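# Return the loose fork to the tray's fork slot

## Task

Place the stray fork into the tray compartment that already holds forks, lying flat (not on its side) on top of or next to them, pointing along the compartment, with its handle facing the same end as the other forks' handles. Every item that started in the tray must finish in its proper compartment, and no item may finish in the tray unless it sits with items of its own type. The result only counts if it stays in place without the robot supporting it. Release the fork and move the gripper away at the end.

## Robot and tools

Robot: one arm with seven revolute joints and a two-finger parallel gripper. There is only one arm, so each command row describes that arm alone.

Frames: results report the gripper in the scene frame. Its origin is on the table surface straight below the arm base; +z is up, +x is forward, and +y is to the left when facing along +x. The base itself may be slightly tilted against the table. The reported hand position is approximate and gets less accurate when the arm is stretched far out. In the gripper's own frame the fingers point along +z and close along y. The reported end_effector_position sits between the pads at the closed position, roughly 2 cm short of the fingertips; as the fingers close, the tips slide about 10 mm further along gripper +z.

Tool execute_actions, argument actions: a list holding zero or one item. An empty list changes nothing and just returns the current state. An item with rows and optional steps is a motion: rows is a list of 1 to 15 rows, steps is 1 to 15 (default 15), each step lasts 1/30 s, each row is used for one step, and if there are fewer rows than steps the final row is held. An item with only steps (up to 300) is a wait that returns once that many steps have elapsed since the previous result; time spent composing the reply is included. Optional pictures (true/false) decides whether camera images are returned; they come by default. A rejected call sends nothing to the robot.

Row layout: exactly 8 numbers. The first seven are absolute target angles in radians, in this order and with these nominal ranges: waist -6.283 to 6.283, shoulder -2.059 to 2.094, upper arm roll -6.283 to 6.283, elbow -0.192 to 3.927, forearm roll -6.283 to 6.283, wrist pitch -1.693 to 3.142, wrist roll -6.283 to 6.283. These are goal positions, not increments, and use the same convention as the Joint positions line. The eighth number is the absolute gripper opening command from -1 (closed) to +1 (fully open). A target more than 0.010 rad beyond a range end, and further out than the joint currently is, gets the call refused. True ends may differ by up to 0.010 rad; asking past the true end only drives the joint to that end, and a later result may then report "joint sent to its limit". Missing that message does not prove there is room left.

Motion behaviour: joint targets advance at most 3.14 rad/s, take 0.16 s to reach that speed, and all joints are timed to arrive together. Each step's target stays within 0.623 rad of the measured angle, and if the targets would shift the gripper more than 70 mm from where it is, all are pulled back proportionally, so long moves need several calls or waits. Between calls the arm keeps heading for the last row sent until it barely moves or a step is HELD; stalled pushes do not continue without a new command.

Result lines: the state line gives end_effector_position (m), end_effector_quat_wxyz and linear/angular velocities in the scene frame. Joint positions and Joint velocities list the seven joints (rad, rad/s) then the finger-pad gap (m, m/s; 0.084 when fully open). grip_measured is the actual opening on the same -1..1 scale as your command. Joint torques are total drive outputs per joint, offset, scaled and noisy, nonzero even in free air. "joint command not followed" means the clearance check changed or blocked targets (mounts and posts count as arm). HELD marks steps whose row was partly or wholly not sent. MOTOR HOT warns from 65 °C; at 80 °C an OVER-TEMPERATURE FAULT brakes the arm until it cools.

Gripping: to hold something, keep commanding an opening well under grip_measured; the larger the difference, the firmer the squeeze (around 24 N per pad for objects up to about 6 cm wide). Commanding -1 gives full force on parts about 0.5 mm thick or more. Echoing grip_measured gives only light pressure and wider items may slip. Closing quickly can overshoot the force.

Loads: load limits in N m are waist 47, shoulder 47, upper arm roll 28.2, elbow 28.2, forearm roll 28.2, wrist pitch 18.8, wrist roll 18.8, including any carried object. Hitting one causes a TORQUE FAULT: the arm halts, backs that joint off, pauses 10 s and drops the rest of the call. Holding loads for long also heats motors.

Tool zoom_image: camera (cam_head_left, cam_head_right, cam_high, cam_low, cam_wrist; each 504x504) and region [x0, y0, x1, y1] in pixels from the top-left, no larger than 504 by 504. It returns a finer view of that camera's latest image.

Tool finished_scene: scene is the number of the current scene. Answering without any tool call ends everything.

Typical order: look, locate the fork, the tray and the fork compartment and note handle direction; open, approach above the fork, descend, close; lift, carry, align with the slot, lower gently, open, lift away; check with cameras, then finish.

Avoid: dropping or flinging the fork, knocking tray contents into wrong slots, pressing hard into the table or tray, fast slams, and anything leaving the table. A loose object may get nudged briefly by outside disturbances, so confirm positions before finishing. Smooth, efficient motions are preferred.

Each tool is called as name(argument=value, ...), one argument or row to a line, values as JSON.

## Session

execute_actions(
  actions=[],
)

Scene clock: 0.00 s of 4500.00 s.
end_effector_position=(+0.5888, -0.3781, +0.3914) grip_measured=+1.00 end_effector_quat_wxyz=(+0.190, +0.928, -0.131, +0.292) end_effector_velocity=(-0.000, -0.000, -0.000) end_effector_angular_velocity=(-0.000, -0.000, -0.001)
Joint positions: [-0.142 -0.097  0.563  1.181 -1.571  1.497  0.871  0.084]
Joint velocities: [-0.    -0.    -0.     0.    -0.001  0.     0.     0.   ]
Joint torques (N m, as the arm reports them, + toward a larger angle): no reading

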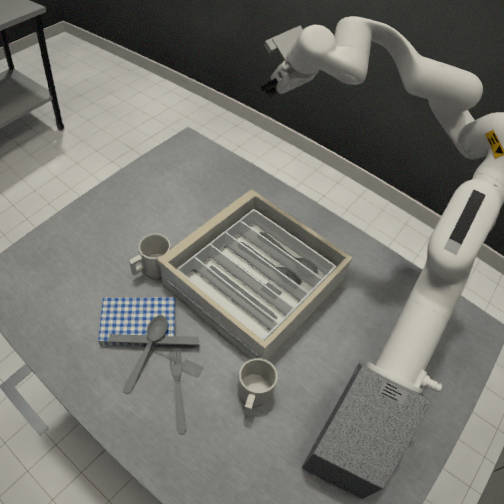

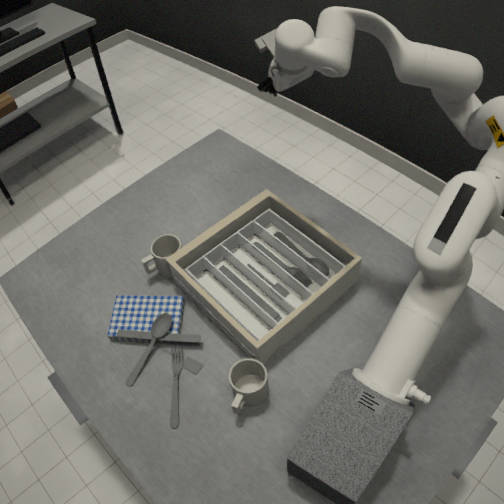

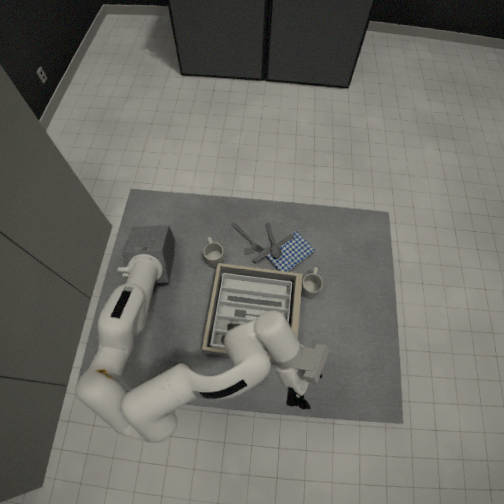

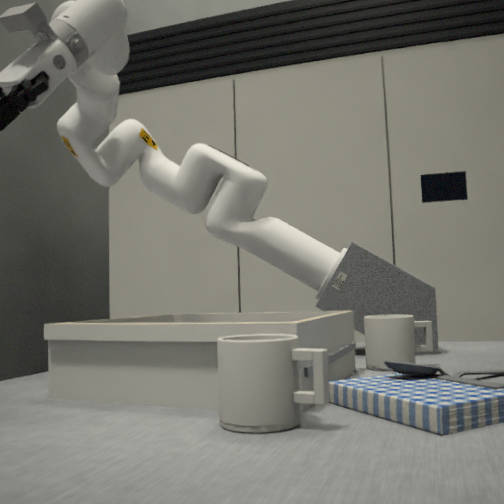

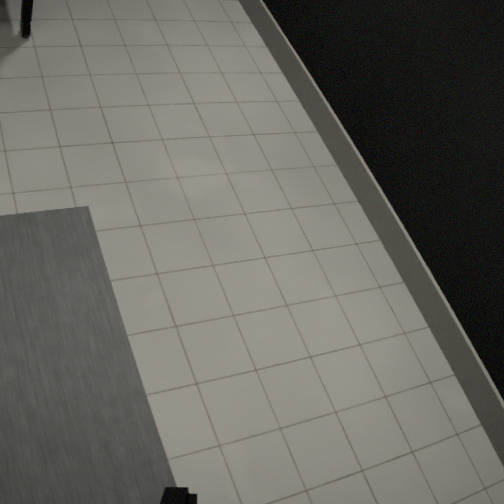

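execute_actions(
  actions=[
    {"rows":[[0.158,-0.097,0.563,1.181,-1.571,1.497,0.871,1]]},
  ],
  pictures=false,
)

execute_actions(
  actions=[
    {"steps":30},
  ],
  pictures=false,
)

Scene clock: 31.47 s of 4500.00 s.
end_effector_position=(+0.5682, -0.2991, +0.5241) grip_measured=+1.00 end_effector_quat_wxyz=(+0.130, +0.895, -0.087, +0.417) end_effector_velocity=(+0.000, +0.000, -0.006) end_effector_angular_velocity=(-0.002, +0.016, -0.001)
Joint positions: [ 0.154 -0.098  0.566  1.181 -1.571  1.496  0.871  0.084]
Joint velocities: [ 0.058  0.007 -0.059 -0.002  0.001  0.013 -0.001 -0.   ]
Joint torques (N m, as the arm reports them, + toward a larger angle): [13.47 -6.56  8.84 12.48 -0.49 -1.91 -0.36]
Steps of this call (steps 1 to 90: nothing new was sent; then 27.97 s passed at rest; steps 91 to 105: all 15 steps of this action). Readings (joint positions):
91: [-0.142 -0.097 0.563 1.181 -1.571 1.497 0.871]
92: [-0.134 -0.096 0.561 1.181 -1.571 1.497 0.871]
94: [-0.085 -0.095 0.554 1.181 -1.571 1.498 0.871]
98: [0.035 -0.097 0.566 1.181 -1.571 1.496 0.871]
105: the state above

Scene clock: 32.47 s of 4500.00 s.
end_effector_position=(+0.5681, -0.2984, +0.5244) grip_measured=+1.00 end_effector_quat_wxyz=(+0.130, +0.895, -0.087, +0.417) end_effector_velocity=(-0.000, +0.000, -0.000) end_effector_angular_velocity=(+0.001, -0.000, -0.000)
Joint positions: [ 0.158 -0.097  0.563  1.181 -1.571  1.497  0.871  0.084]
Joint velocities: [ 0.     0.     0.    -0.     0.     0.     0.001  0.   ]
Joint torques (N m, as the arm reports them, + toward a larger angle): [17.55 -7.24 10.14 12.83 -0.47 -2.12 -0.44]
Steps of this call (steps 1 to 15: the robot went on to your last target; steps 16 to 30: nothing new was sent). Readings (joint positions):
1: [0.155 -0.097 0.564 1.181 -1.571 1.497 0.871]
2: [0.155 -0.097 0.562 1.181 -1.571 1.497 0.871]
4: [0.155 -0.097 0.560 1.181 -1.571 1.498 0.871]
8: [0.157 -0.097 0.562 1.181 -1.571 1.497 0.871]
30: the state above
The arm was judged still, so your last target was given up. Only a new action makes it travel on or press farther. Fingers that are still opening or closing keep moving.

execute_actions(
  actions=[
    {"rows":[[0.158,0.5,0.563,1.181,-1.571,1.497,0.871,1]]},
  ],
  pictures=false,
)

execute_actions(
  actions=[
    {"steps":30},
  ],
  pictures=false,
)

Scene clock: 49.73 s of 4500.00 s.
end_effector_position=(+0.5945, -0.1262, +0.4277) grip_measured=+1.00 end_effector_quat_wxyz=(+0.102, +0.927, +0.070, +0.355) end_effector_velocity=(-0.016, +0.384, -0.230) end_effector_angular_velocity=(-0.140, +0.388, +0.657)
Joint positions: [ 0.158  0.25   0.563  1.181 -1.571  1.497  0.871  0.084]
Joint velocities: [-0.     0.778  0.     0.002 -0.001  0.    -0.001 -0.   ]
Joint torques (N m, as the arm reports them, + toward a larger angle): [ 26.17 -10.51  11.37  11.95  -0.38  -2.09  -0.41]
Steps of this call (steps 1 to 90: nothing new was sent; then 13.77 s passed at rest; steps 91 to 105: all 15 steps of this action). Readings (joint positions):
91: [0.158 -0.096 0.563 1.181 -1.571 1.497 0.871]
92: [0.158 -0.090 0.563 1.183 -1.571 1.497 0.871]
94: [0.159 -0.043 0.565 1.188 -1.572 1.497 0.871]
98: [0.158 0.068 0.562 1.180 -1.571 1.497 0.871]
105: the state above

Scene clock: 50.73 s of 4500.00 s.
end_effector_position=(+0.5715, -0.0061, +0.3521) grip_measured=+1.00 end_effector_quat_wxyz=(+0.080, +0.932, +0.181, +0.304) end_effector_velocity=(-0.000, +0.001, -0.000) end_effector_angular_velocity=(-0.001, +0.000, +0.002)
Joint positions: [ 0.158  0.5    0.563  1.181 -1.571  1.497  0.871  0.084]
Joint velocities: [ 0.     0.002  0.    -0.    -0.     0.    -0.    -0.   ]
Joint torques (N m, as the arm reports them, + toward a larger angle): [ 29.13 -13.61  11.98  11.61  -0.37  -1.99  -0.39]
Steps of this call (steps 1 to 30: the robot went on to your last target). Readings (joint positions):
1: [0.158 0.276 0.563 1.181 -1.571 1.497 0.871]
2: [0.158 0.302 0.563 1.181 -1.571 1.497 0.871]
4: [0.158 0.354 0.563 1.181 -1.571 1.497 0.871]
8: [0.158 0.454 0.563 1.180 -1.571 1.497 0.871]
30: the state above
The arm was judged still, so your last target was given up. Only a new action makes it travel on or press farther. Fingers that are still opening or closing keep moving.

execute_actions(
  actions=[
    {"rows":[[0.158,0.5,0.563,0.9,-1.571,1.497,0.871,1]]},
  ],
  pictures=false,
)

execute_actions(
  actions=[
    {"rows":[[0.158,0.5,0.563,0.9,-1.571,1.8,0.871,1]]},
  ],
  pictures=false,
)

Scene clock: 58.93 s of 4500.00 s.
end_effector_position=(+0.4799, +0.0347, +0.2818) grip_measured=+1.00 end_effector_quat_wxyz=(+0.117, +0.901, +0.309, +0.281) end_effector_velocity=(+0.001, -0.005, +0.002) end_effector_angular_velocity=(-0.003, -0.009, -0.005)
Joint positions: [ 0.158  0.5    0.563  0.904 -1.571  1.497  0.871  0.084]
Joint velocities: [-0.002 -0.015  0.002 -0.01  -0.004  0.001  0.     0.   ]
Joint torques (N m, as the arm reports them, + toward a larger angle): [ 25.75 -12.17  11.25  12.59  -0.21  -1.66  -0.31]
Steps of this call (steps 1 to 90: nothing new was sent; then 4.70 s passed at rest; steps 91 to 105: all 15 steps of this action). Readings (joint positions):
91: [0.158 0.500 0.563 1.180 -1.571 1.497 0.871]
92: [0.158 0.499 0.563 1.174 -1.571 1.497 0.871]
94: [0.157 0.497 0.563 1.122 -1.572 1.497 0.871]
98: [0.158 0.502 0.563 0.984 -1.571 1.497 0.871]
105: the state above

Scene clock: 59.43 s of 4500.00 s.
end_effector_position=(+0.4818, -0.0432, +0.2732) grip_measured=+1.00 end_effector_quat_wxyz=(+0.249, +0.904, +0.264, +0.227) end_effector_velocity=(-0.001, -0.004, -0.001) end_effector_angular_velocity=(-0.014, +0.003, -0.007)
Joint positions: [ 0.158  0.5    0.564  0.9   -1.571  1.799  0.871  0.084]
Joint velocities: [ 0.     0.001 -0.002 -0.001  0.001  0.014 -0.001 -0.   ]
Joint torques (N m, as the arm reports them, + toward a larger angle): [ 25.32 -12.03  11.09  12.07  -0.72  -0.68  -0.42]
Steps of this call (steps 1 to 15: all 15 steps of this action). Readings (joint positions):
1: [0.158 0.500 0.563 0.904 -1.571 1.498 0.871]
2: [0.158 0.500 0.564 0.904 -1.571 1.508 0.871]
4: [0.159 0.500 0.565 0.902 -1.571 1.576 0.871]
8: [0.157 0.499 0.561 0.901 -1.571 1.758 0.871]
15: the state above

execute_actions(
  actions=[
    {"rows":[[0.158,0.5,0.563,0.9,-1.1,1.497,0.871,1]]},
  ],
  pictures=false,
)

Scene clock: 67.83 s of 4500.00 s.
end_effector_position=(+0.3741, +0.0394, +0.2380) grip_measured=+1.00 end_effector_quat_wxyz=(+0.033, +0.948, +0.308, +0.071) end_effector_velocity=(-0.017, +0.014, -0.002) end_effector_angular_velocity=(+0.070, +0.099, -0.018)
Joint positions: [ 0.158  0.5    0.563  0.9   -1.107  1.502  0.871  0.084]
Joint velocities: [-0.007 -0.004 -0.01   0.008  0.095 -0.064  0.003 -0.   ]
Joint torques (N m, as the arm reports them, + toward a larger angle): [ 24.03 -11.44  10.79  12.26   0.24  -1.76  -0.48]
Steps of this call (steps 1 to 15: the robot went on to your last target; steps 16 to 90: nothing new was sent; then 4.90 s passed at rest; steps 91 to 105: all 15 steps of this action). Readings (joint positions):
91: [0.158 0.500 0.563 0.900 -1.570 1.799 0.871]
92: [0.158 0.500 0.563 0.900 -1.561 1.793 0.871]
94: [0.158 0.499 0.562 0.902 -1.494 1.750 0.871]
98: [0.158 0.500 0.563 0.899 -1.277 1.611 0.871]
105: the state above

Nearly vertical. Look.

execute_actions(
  actions=[
    {"rows":[[0.158,0.5,0.563,0.9,-1.0,1.497,0.871,1]]},
  ],
)

Scene clock: 73.23 s of 4500.00 s.
end_effector_position=(+0.3483, +0.0424, +0.2355) grip_measured=+1.00 end_effector_quat_wxyz=(+0.011, +0.952, +0.305, +0.022) end_effector_velocity=(-0.001, +0.000, -0.000) end_effector_angular_velocity=(+0.000, +0.004, +0.003)
Joint positions: [ 0.158  0.5    0.563  0.9   -1.     1.497  0.871  0.084]
Joint velocities: [ 0.     0.001  0.    -0.001  0.004 -0.    -0.002 -0.   ]
Joint torques (N m, as the arm reports them, + toward a larger angle): [ 24.03 -11.46  10.78  12.35   0.48  -2.04  -0.42]
Steps of this call (steps 1 to 15: the robot went on to your last target; steps 16 to 90: nothing new was sent; then 1.90 s passed at rest; steps 91 to 105: all 15 steps of this action). Readings (joint positions):
91: [0.158 0.500 0.563 0.900 -1.099 1.497 0.871]
92: [0.158 0.500 0.563 0.900 -1.091 1.497 0.871]
94: [0.158 0.500 0.563 0.900 -1.050 1.497 0.871]
98: [0.158 0.500 0.563 0.899 -1.007 1.497 0.871]
105: the state above

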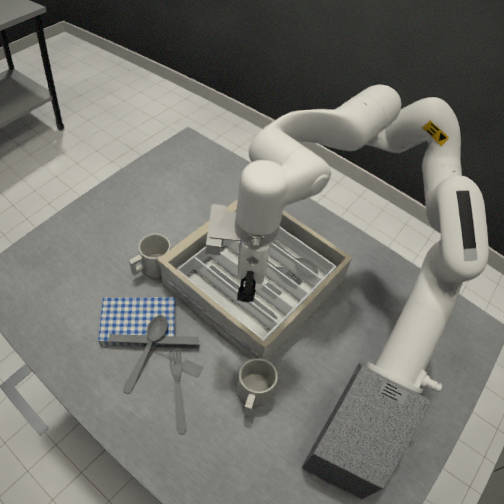

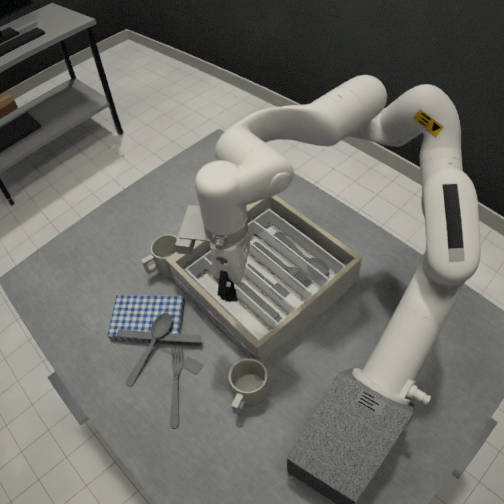

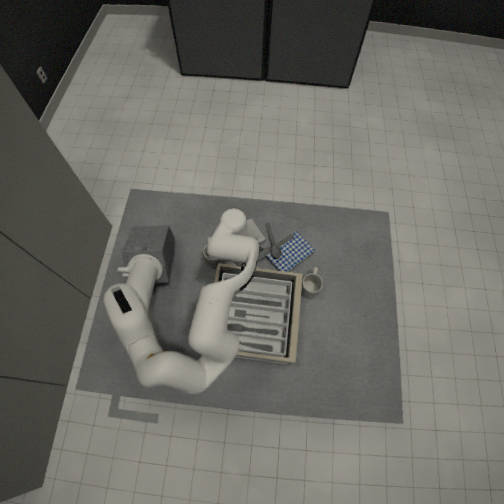

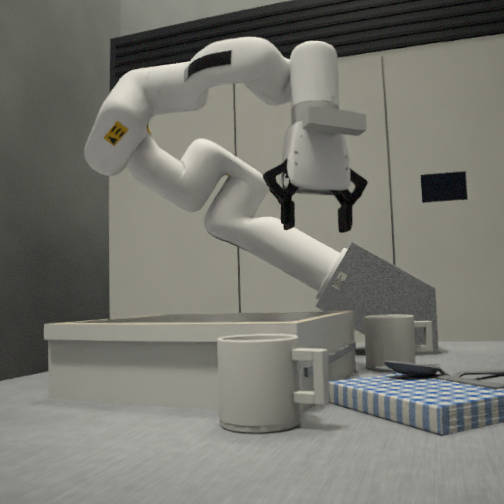

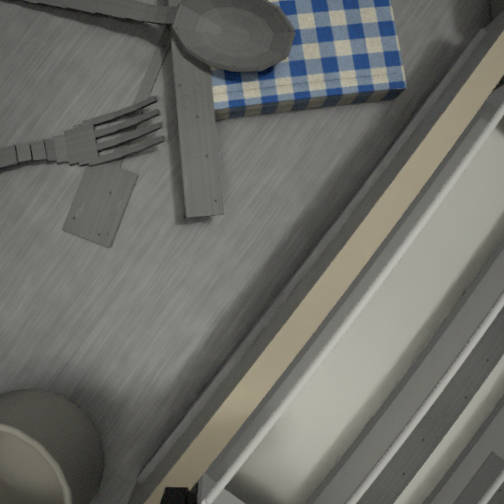

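execute_actions(
  actions=[
    {"rows":[[0.158,0.75,0.563,0.95,-1.0,1.497,2.3,1]]},
  ],
  pictures=false,
)

execute_actions(
  actions=[
    {"steps":20},
  ],
)

Scene clock: 89.83 s of 4500.00 s.
end_effector_position=(+0.2941, +0.1010, +0.1987) grip_measured=+1.00 end_effector_quat_wxyz=(+0.018, +0.988, -0.149, -0.031) end_effector_velocity=(-0.010, +0.020, -0.005) end_effector_angular_velocity=(-0.173, -0.038, -2.652)
Joint positions: [ 0.158  0.743  0.563  0.948 -1.     1.497  1.956  0.084]
Joint velocities: [-0.001  0.077  0.005  0.039 -0.003  0.001  2.693  0.   ]
Joint torques (N m, as the arm reports them, + toward a larger angle): [ 25.81 -13.68  11.83  10.     0.56  -1.87  -1.04]
Steps of this call (steps 1 to 15: the robot went on to your last target; steps 16 to 90: nothing new was sent; then 13.10 s passed at rest; steps 91 to 105: all 15 steps of this action). Readings (joint positions):
91: [0.158 0.500 0.563 0.900 -1.000 1.497 0.872]
92: [0.158 0.503 0.563 0.901 -1.000 1.497 0.882]
94: [0.158 0.528 0.564 0.908 -1.000 1.497 0.951]
98: [0.158 0.651 0.562 0.929 -1.000 1.497 1.286]
105: the state above

Scene clock: 90.50 s of 4500.00 s.
end_effector_position=(+0.2925, +0.1026, +0.1977) grip_measured=+1.00 end_effector_quat_wxyz=(+0.024, +0.949, -0.313, -0.029) end_effector_velocity=(-0.000, -0.000, -0.000) end_effector_angular_velocity=(-0.001, +0.001, -0.003)
Joint positions: [ 0.158  0.75   0.563  0.95  -1.     1.497  2.3    0.084]
Joint velocities: [-0.     0.001 -0.001 -0.     0.001 -0.     0.003 -0.   ]
Joint torques (N m, as the arm reports them, + toward a larger angle): [ 25.96 -12.76  11.7   10.1    0.61  -1.89  -0.36]
Steps of this call (steps 1 to 20: the robot went on to your last target). Readings (joint positions):
1: [0.158 0.745 0.563 0.949 -1.000 1.497 2.042]
2: [0.158 0.746 0.563 0.950 -1.000 1.497 2.118]
4: [0.158 0.748 0.563 0.950 -1.000 1.497 2.227]
8: [0.158 0.749 0.563 0.950 -1.000 1.497 2.292]
20: the state above

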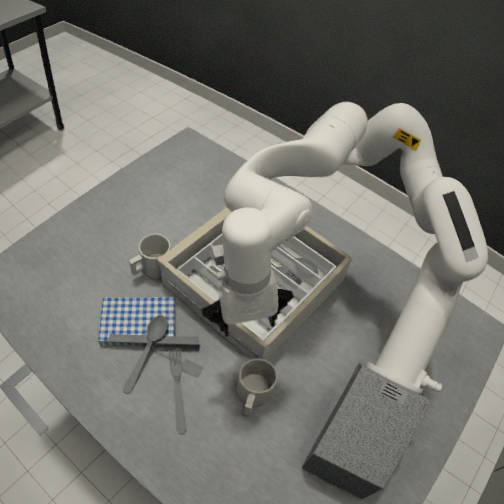

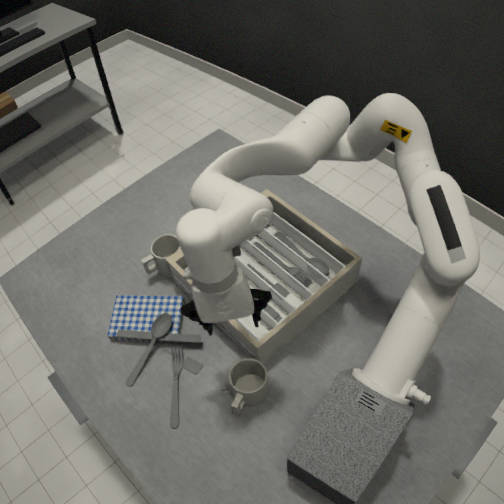

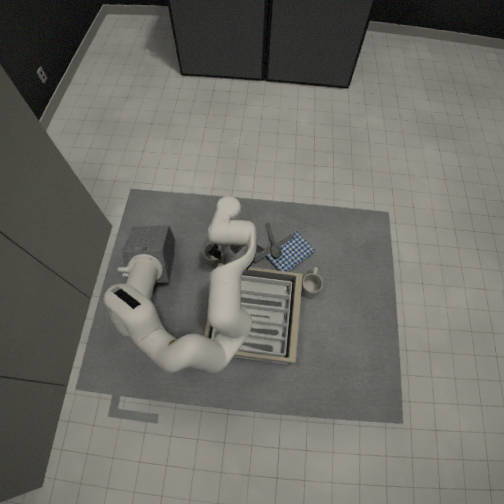

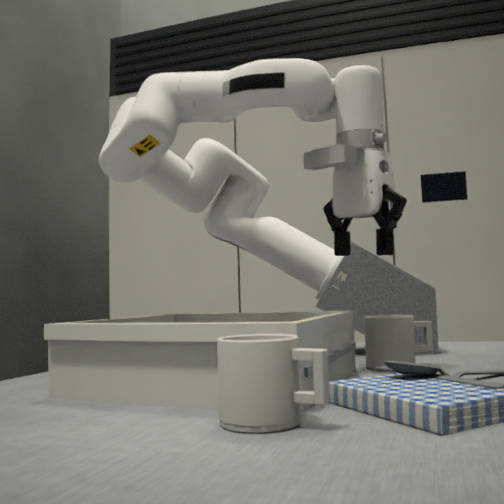

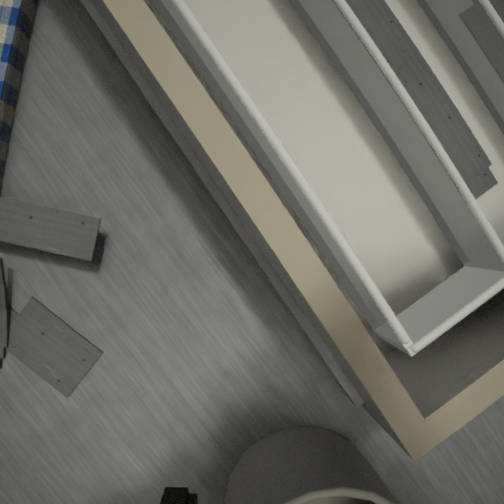

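execute_actions(
  actions=[
    {"rows":[[0.3,0.9,0.563,1.15,-1.0,1.497,2.3,1]]},
  ],
  pictures=false,
)

execute_actions(
  actions=[
    {"steps":20},
  ],
  pictures=false,
)

Scene clock: 100.47 s of 4500.00 s.
end_effector_position=(+0.2979, +0.1737, +0.2450) grip_measured=+1.00 end_effector_quat_wxyz=(-0.021, +0.953, -0.300, -0.021) end_effector_velocity=(+0.001, +0.003, +0.004) end_effector_angular_velocity=(+0.008, -0.002, -0.002)
Joint positions: [ 0.298  0.899  0.561  1.149 -1.     1.497  2.3    0.084]
Joint velocities: [ 0.005  0.004  0.003  0.012  0.    -0.    -0.     0.   ]
Joint torques (N m, as the arm reports them, + toward a larger angle): [ 27.89 -14.63  12.25  10.62   0.71  -2.07  -0.49]
Steps of this call (steps 1 to 15: the robot went on to your last target; steps 16 to 90: nothing new was sent; then 6.47 s passed at rest; steps 91 to 105: all 15 steps of this action). Readings (joint positions):
91: [0.158 0.751 0.563 0.951 -1.000 1.497 2.300]
92: [0.164 0.756 0.562 0.959 -1.000 1.498 2.300]
94: [0.202 0.799 0.558 1.017 -1.000 1.499 2.300]
98: [0.287 0.883 0.569 1.127 -1.000 1.495 2.300]
105: the state above

Scene clock: 101.13 s of 4500.00 s.
end_effector_position=(+0.2973, +0.1747, +0.2463) grip_measured=+1.00 end_effector_quat_wxyz=(-0.022, +0.954, -0.299, -0.021) end_effector_velocity=(+0.000, -0.000, +0.000) end_effector_angular_velocity=(-0.000, +0.000, +0.001)
Joint positions: [ 0.3    0.9    0.563  1.15  -1.     1.497  2.3    0.084]
Joint velocities: [ 0.    -0.001 -0.001  0.     0.001  0.    -0.002  0.   ]
Joint torques (N m, as the arm reports them, + toward a larger angle): [ 26.97 -14.5   11.91  10.85   0.54  -2.12  -0.44]
Steps of this call (steps 1 to 15: the robot went on to your last target; steps 16 to 20: nothing new was sent). Readings (joint positions):
1: [0.298 0.899 0.562 1.149 -1.000 1.497 2.300]
2: [0.299 0.899 0.562 1.149 -1.000 1.497 2.300]
4: [0.299 0.899 0.563 1.149 -1.000 1.497 2.300]
8: [0.300 0.900 0.563 1.150 -1.000 1.497 2.300]
20: the state above
The arm was judged still, so your last target was given up. Only a new action makes it travel on or press farther. Fingers that are still opening or closing keep moving.

Try swivel q3 and more elbow.

execute_actions(
  actions=[
    {"rows":[[0.3,0.9,0.3,1.15,-1.0,1.497,2.3,1]]},
  ],
  pictures=false,
)

execute_actions(
  actions=[
    {"rows":[[0.3,0.9,0.3,1.4,-1.0,1.497,2.3,1]]},
  ],
  pictures=false,
)

Scene clock: 107.50 s of 4500.00 s.
end_effector_position=(+0.3353, +0.1159, +0.1453) grip_measured=+1.00 end_effector_quat_wxyz=(+0.090, +0.929, -0.359, -0.025) end_effector_velocity=(-0.000, +0.008, +0.011) end_effector_angular_velocity=(+0.016, -0.025, +0.012)
Joint positions: [ 0.3    0.9    0.304  1.15  -1.     1.497  2.3    0.084]
Joint velocities: [ 0.03  -0.002  0.003  0.002  0.002 -0.008 -0.     0.   ]
Joint torques (N m, as the arm reports them, + toward a larger angle): [ 28.48 -15.71  11.63   9.68   0.76  -1.43  -0.47]
Steps of this call (steps 1 to 90: nothing new was sent; then 2.87 s passed at rest; steps 91 to 105: all 15 steps of this action). Readings (joint positions):
91: [0.300 0.900 0.562 1.150 -1.000 1.497 2.300]
92: [0.301 0.900 0.556 1.150 -1.000 1.496 2.300]
94: [0.305 0.899 0.506 1.150 -1.000 1.495 2.300]
98: [0.298 0.900 0.375 1.150 -1.000 1.498 2.300]
105: the state above

Scene clock: 108.00 s of 4500.00 s.
end_effector_position=(+0.4324, +0.1265, +0.1902) grip_measured=+1.00 end_effector_quat_wxyz=(+0.029, +0.888, -0.458, -0.031) end_effector_velocity=(-0.003, +0.005, -0.000) end_effector_angular_velocity=(+0.001, +0.003, +0.008)
Joint positions: [ 0.3    0.901  0.3    1.396 -1.     1.497  2.3    0.084]
Joint velocities: [ 0.004  0.014  0.002  0.007  0.002  0.001 -0.    -0.   ]
Joint torques (N m, as the arm reports them, + toward a larger angle): [ 33.25 -17.87  12.34  10.82   0.73  -1.74  -0.49]
Steps of this call (steps 1 to 15: all 15 steps of this action). Readings (joint positions):
1: [0.301 0.900 0.304 1.151 -1.000 1.497 2.300]
2: [0.301 0.901 0.304 1.157 -1.000 1.497 2.300]
4: [0.302 0.904 0.303 1.210 -0.999 1.497 2.300]
8: [0.300 0.898 0.302 1.347 -1.000 1.496 2.300]
15: the state above

execute_actions(
  actions=[
    {"rows":[[0.3,1.2,0.3,1.4,-1.0,1.497,2.3,1]]},
  ],
  pictures=false,
)

execute_actions(
  actions=[
    {"steps":15},
  ],
)

Scene clock: 121.37 s of 4500.00 s.
end_effector_position=(+0.3161, +0.1945, +0.1071) grip_measured=+1.00 end_effector_quat_wxyz=(+0.105, +0.930, -0.344, -0.067) end_effector_velocity=(-0.016, +0.020, -0.012) end_effector_angular_velocity=(-0.000, +0.025, +0.025)
Joint positions: [ 0.3    1.196  0.3    1.396 -1.     1.497  2.3    0.084]
Joint velocities: [-0.002  0.079  0.008  0.047 -0.004  0.     0.     0.   ]
Joint torques (N m, as the arm reports them, + toward a larger angle): [ 31.01 -24.74  12.71  11.83   0.68  -1.5   -0.43]
Steps of this call (steps 1 to 15: the robot went on to your last target; steps 16 to 90: nothing new was sent; then 9.87 s passed at rest; steps 91 to 105: all 15 steps of this action). Readings (joint positions):
91: [0.300 0.901 0.300 1.400 -1.000 1.497 2.300]
92: [0.300 0.907 0.300 1.402 -1.000 1.497 2.300]
94: [0.300 0.953 0.301 1.408 -1.001 1.497 2.300]
98: [0.300 1.068 0.299 1.397 -1.000 1.497 2.300]
105: the state above

Scene clock: 121.87 s of 4500.00 s.
end_effector_position=(+0.3161, +0.1958, +0.1067) grip_measured=+1.00 end_effector_quat_wxyz=(+0.105, +0.930, -0.345, -0.067) end_effector_velocity=(-0.002, +0.000, -0.001) end_effector_angular_velocity=(-0.001, +0.002, +0.004)
Joint positions: [ 0.3    1.2    0.3    1.4   -1.     1.497  2.3    0.084]
Joint velocities: [-0.     0.003 -0.    -0.001  0.    -0.    -0.001 -0.   ]
Joint torques (N m, as the arm reports them, + toward a larger angle): [ 31.55 -17.58  12.56   8.13   0.74  -1.53  -0.42]
Steps of this call (steps 1 to 15: the robot went on to your last target). Readings (joint positions):
1: [0.300 1.197 0.300 1.398 -1.000 1.497 2.300]
2: [0.300 1.197 0.300 1.400 -1.000 1.497 2.300]
4: [0.300 1.197 0.300 1.402 -1.000 1.497 2.300]
8: [0.300 1.198 0.300 1.401 -1.000 1.497 2.300]
15: the state above
The arm was judged still, so your last target was given up. Only a new action makes it travel on or press farther. Fingers that are still opening or closing keep moving.

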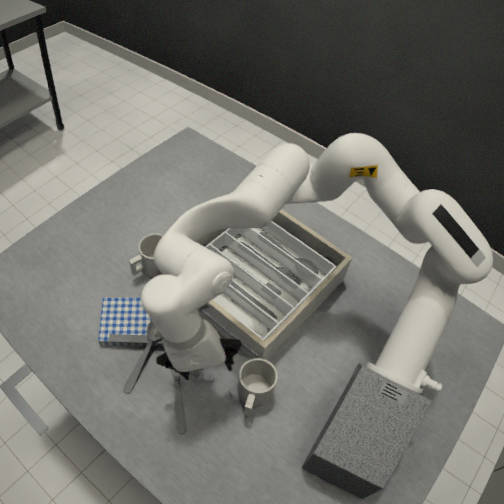

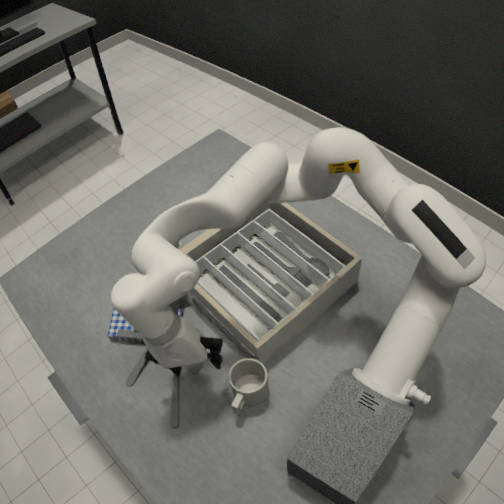

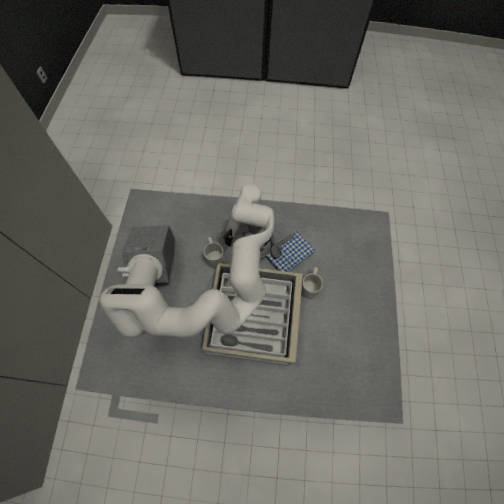

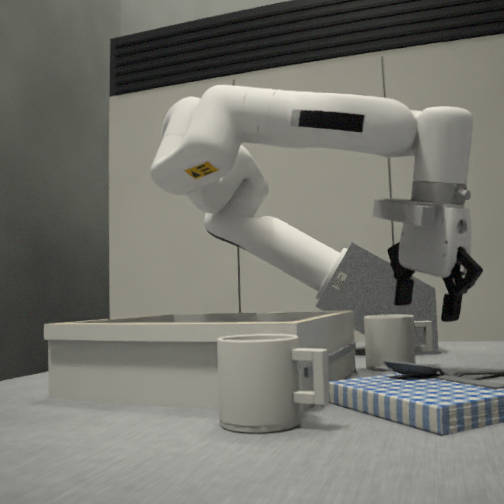

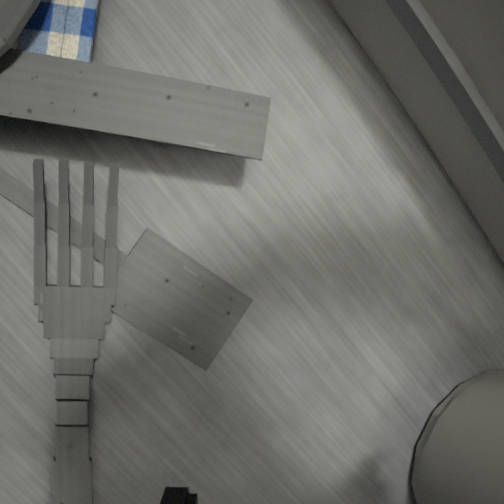

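execute_actions(
  actions=[
    {"rows":[[0.3,1.2,0.3,1.4,-1.2,1.35,2.3,1]]},
  ],
)

Scene clock: 129.93 s of 4500.00 s.
end_effector_position=(+0.3624, +0.2345, +0.1097) grip_measured=+1.00 end_effector_quat_wxyz=(+0.001, +0.943, -0.334, -0.004) end_effector_velocity=(+0.003, +0.002, +0.001) end_effector_angular_velocity=(+0.009, -0.008, -0.001)
Joint positions: [ 0.3    1.2    0.3    1.4   -1.199  1.351  2.3    0.084]
Joint velocities: [-0.    -0.001  0.001  0.002 -0.008 -0.006  0.001  0.   ]
Joint torques (N m, as the arm reports them, + toward a larger angle): [ 32.2  -18.03  12.8    8.29   0.5   -2.03  -0.49]
Steps of this call (steps 1 to 90: nothing new was sent; then 4.57 s passed at rest; steps 91 to 105: all 15 steps of this action). Readings (joint positions):
91: [0.300 1.200 0.300 1.400 -1.001 1.496 2.300]
92: [0.300 1.200 0.300 1.400 -1.010 1.489 2.300]
94: [0.300 1.200 0.300 1.399 -1.072 1.444 2.300]
98: [0.300 1.199 0.301 1.402 -1.182 1.364 2.300]
105: the state above

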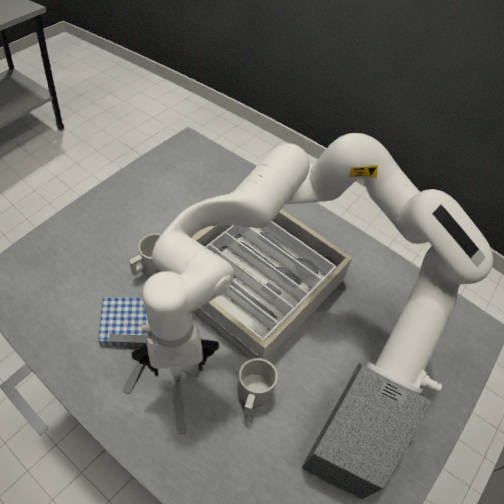

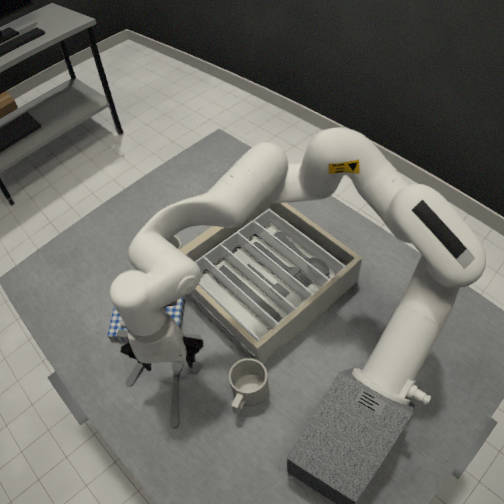

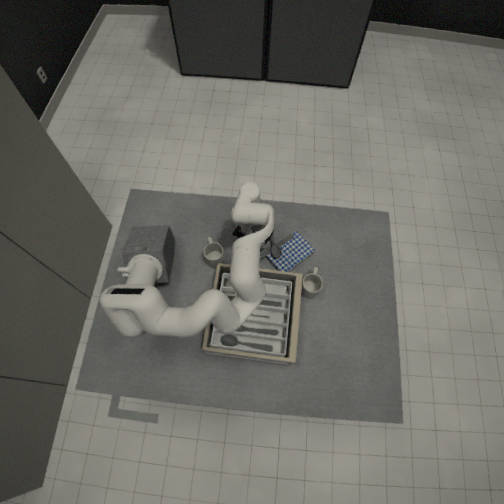

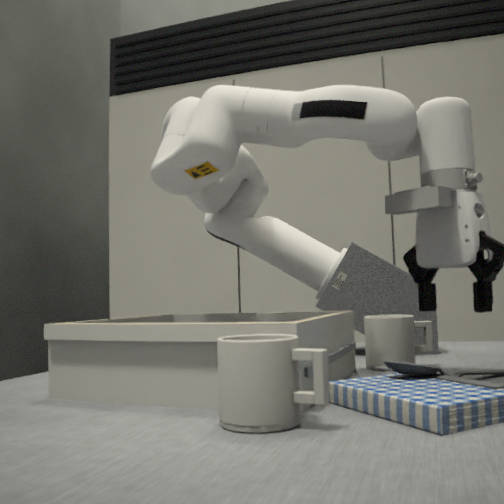

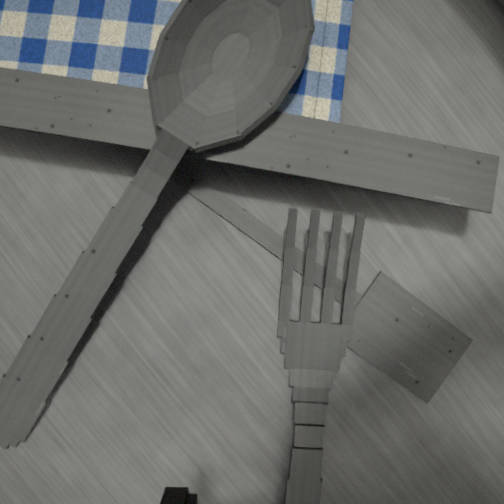

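execute_actions(
  actions=[
    {"rows":[[0.3,1.3,0.18,1.4,-1.3,1.28,2.3,1]]},
  ],
)

Scene clock: 140.80 s of 4500.00 s.
end_effector_position=(+0.3555, +0.2344, +0.0361) grip_measured=+1.00 end_effector_quat_wxyz=(+0.022, +0.953, -0.302, +0.028) end_effector_velocity=(-0.006, -0.009, -0.017) end_effector_angular_velocity=(-0.030, +0.010, +0.009)
Joint positions: [ 0.301  1.298  0.183  1.401 -1.3    1.28   2.3    0.084]
Joint velocities: [-0.007  0.009 -0.024 -0.013 -0.003  0.    -0.001 -0.   ]
Joint torques (N m, as the arm reports them, + toward a larger angle): [ 31.25 -18.    12.63   7.44   0.57  -1.7   -0.44]
Steps of this call (steps 1 to 15: the robot went on to your last target; steps 16 to 90: nothing new was sent; then 7.37 s passed at rest; steps 91 to 105: all 15 steps of this action). Readings (joint positions):
91: [0.300 1.200 0.299 1.400 -1.201 1.349 2.300]
92: [0.301 1.205 0.293 1.402 -1.208 1.344 2.300]
94: [0.304 1.240 0.253 1.406 -1.245 1.317 2.300]
98: [0.296 1.298 0.182 1.393 -1.291 1.288 2.300]
105: the state above

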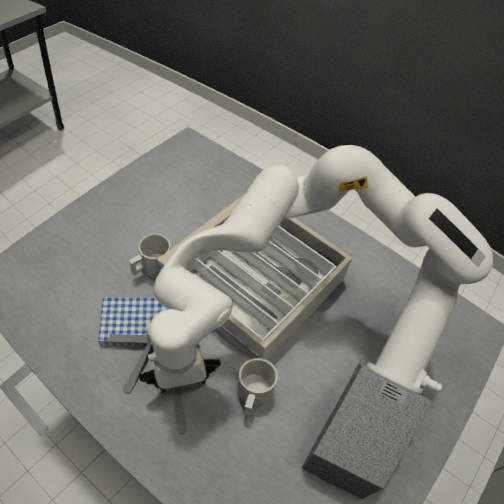

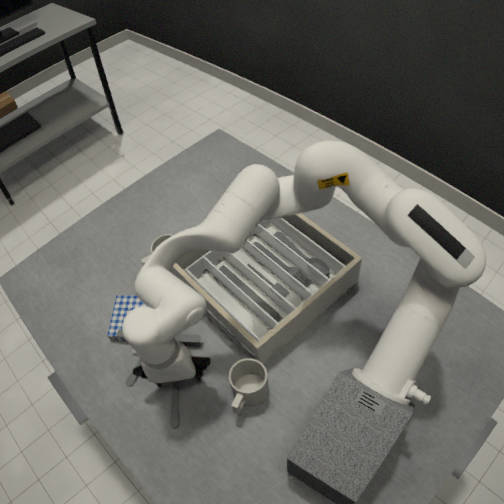

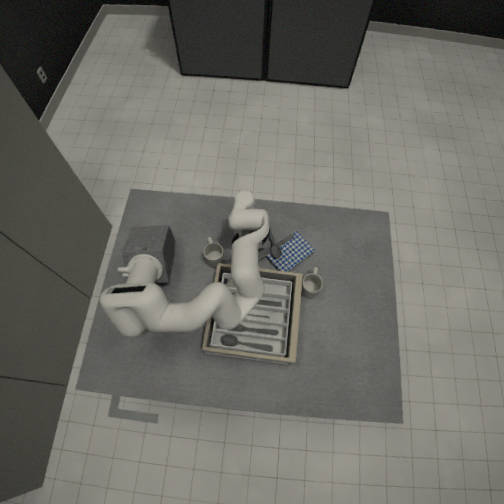

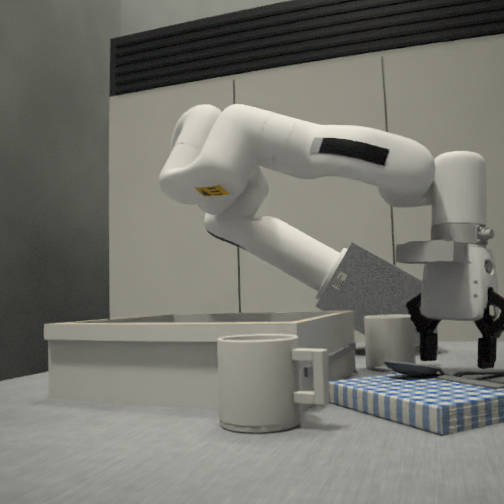

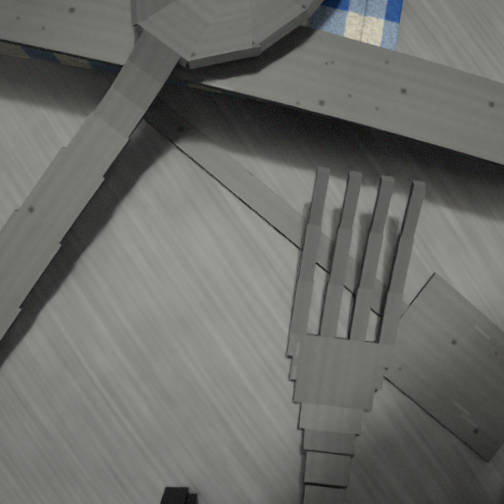

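execute_actions(
  actions=[
    {"rows":[[0.3,1.3,0.155,1.4,-1.29,1.29,2.4,1]]},
  ],
  pictures=false,
)

execute_actions(
  actions=[
    {"rows":[[0.3,1.3,0.155,1.4,-1.29,1.29,2.4,-1]]},
  ],
  pictures=false,
)

execute_actions(
  actions=[
    {"rows":[[0.3,1.2,0.3,1.4,-1.2,1.35,2.4,-1]]},
  ],
)

zoom_image(
  camera="cam_high",
  region=[190, 250, 320, 380],
)

Scene clock: 151.93 s of 4500.00 s.
end_effector_position=(+0.3567, +0.2218, +0.0234) grip_measured=+1.00 end_effector_quat_wxyz=(+0.040, +0.934, -0.353, +0.031) end_effector_velocity=(+0.000, -0.003, -0.003) end_effector_angular_velocity=(-0.007, +0.001, -0.006)
Joint positions: [ 0.3    1.3    0.156  1.4   -1.29   1.29   2.4    0.084]
Joint velocities: [-0.002  0.001 -0.005 -0.    -0.     0.001  0.004 -0.   ]
Joint torques (N m, as the arm reports them, + toward a larger angle): [ 31.85 -18.13  12.13   7.57   0.54  -1.65  -0.43]
Steps of this call (steps 1 to 15: the robot went on to your last target; steps 16 to 90: nothing new was sent; then 7.63 s passed at rest; steps 91 to 105: all 15 steps of this action). Readings (joint positions):
91: [0.300 1.300 0.180 1.400 -1.300 1.280 2.301]
92: [0.300 1.300 0.178 1.400 -1.299 1.281 2.310]
94: [0.301 1.300 0.169 1.400 -1.295 1.285 2.350]
98: [0.299 1.300 0.155 1.400 -1.291 1.290 2.392]
105: the state above

Scene clock: 152.43 s of 4500.00 s.
end_effector_position=(+0.3574, +0.2227, +0.0249) grip_measured=-0.72 end_effector_quat_wxyz=(+0.038, +0.934, -0.353, +0.032) end_effector_velocity=(+0.000, -0.002, -0.002) end_effector_angular_velocity=(-0.005, +0.001, +0.000)
Joint positions: [ 0.301  1.299  0.157  1.401 -1.29   1.289  2.4    0.012]
Joint velocities: [-0.001  0.001 -0.004 -0.    -0.     0.    -0.001 -0.   ]
Joint torques (N m, as the arm reports them, + toward a larger angle): [ 25.62 -14.31   8.57   4.13   1.02  -0.1   -0.48]
Steps of this call (steps 1 to 15: all 15 steps of this action). Readings (joint positions):
1: [0.300 1.300 0.155 1.400 -1.290 1.290 2.400]
2: [0.300 1.300 0.155 1.400 -1.290 1.290 2.400]
4: [0.300 1.300 0.155 1.400 -1.290 1.290 2.400]
8: [0.301 1.299 0.158 1.402 -1.290 1.289 2.400]
15: the state above

Scene clock: 152.93 s of 4500.00 s.
end_effector_position=(+0.3620, +0.2335, +0.1069) grip_measured=-0.72 end_effector_quat_wxyz=(+0.003, +0.925, -0.380, -0.004) end_effector_velocity=(+0.003, +0.005, +0.012) end_effector_angular_velocity=(+0.021, -0.003, -0.006)
Joint positions: [ 0.298  1.202  0.296  1.398 -1.2    1.35   2.4    0.012]
Joint velocities: [ 0.002 -0.006  0.018  0.009  0.004  0.001 -0.001  0.   ]
Joint torques (N m, as the arm reports them, + toward a larger angle): [ 33.56 -18.45  13.57   8.61   0.61  -2.12  -0.49]
Steps of this call (steps 1 to 15: all 15 steps of this action). Readings (joint positions):
1: [0.301 1.299 0.158 1.401 -1.290 1.290 2.400]
2: [0.300 1.295 0.163 1.399 -1.284 1.295 2.400]
4: [0.294 1.267 0.200 1.393 -1.254 1.316 2.400]
8: [0.303 1.208 0.288 1.404 -1.211 1.342 2.400]
15: the state above

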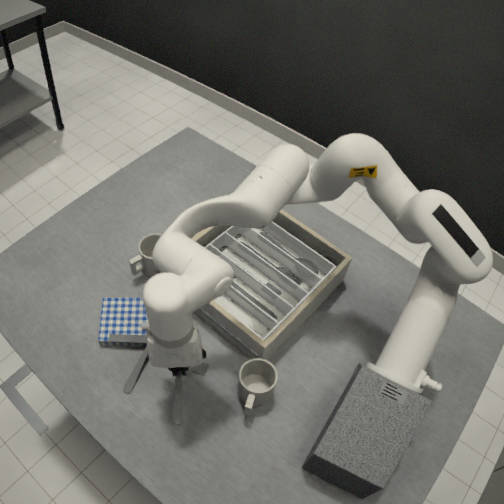

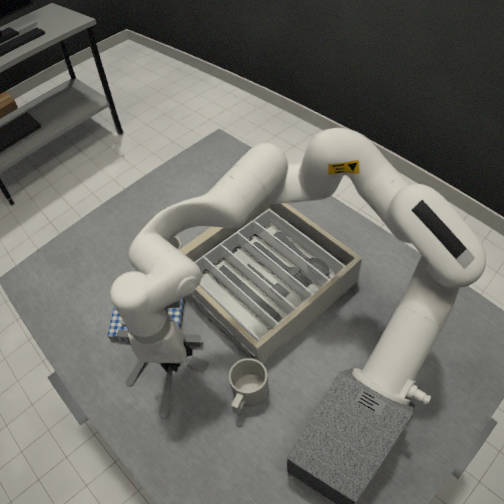

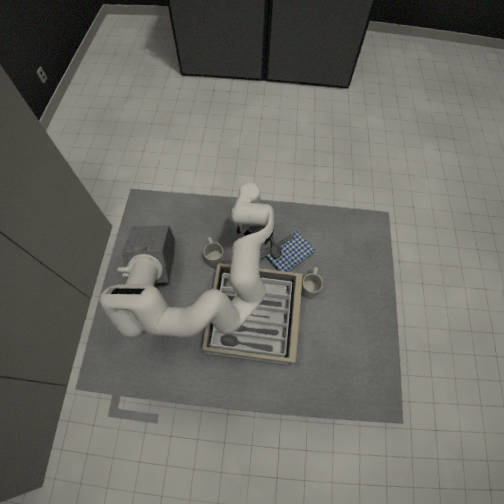

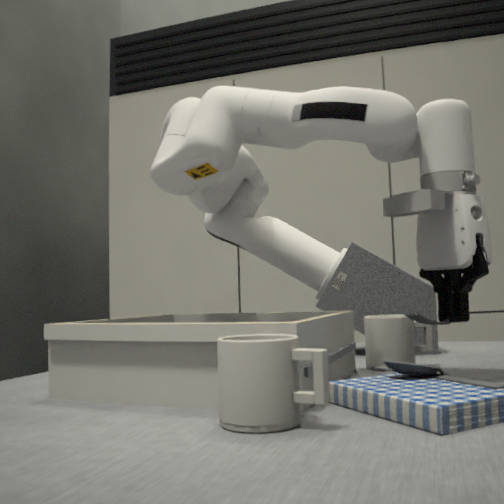

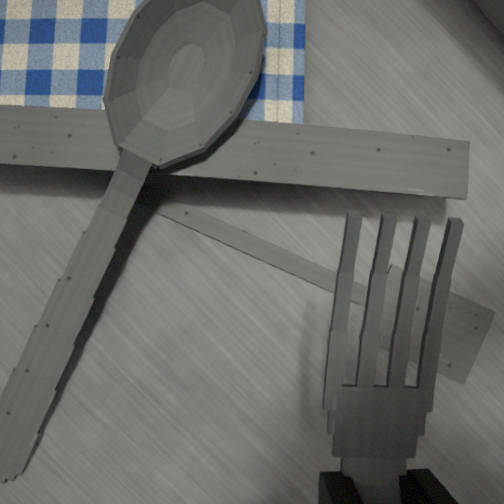

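Region (190, 250, 320, 380) of cam_high's 504x504 image, scaled by 3.877, with more detail than that image has.

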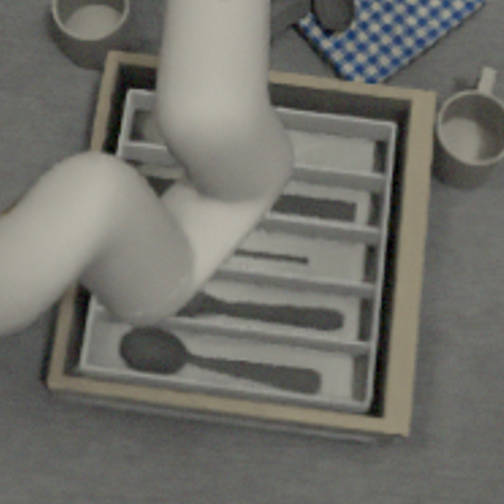

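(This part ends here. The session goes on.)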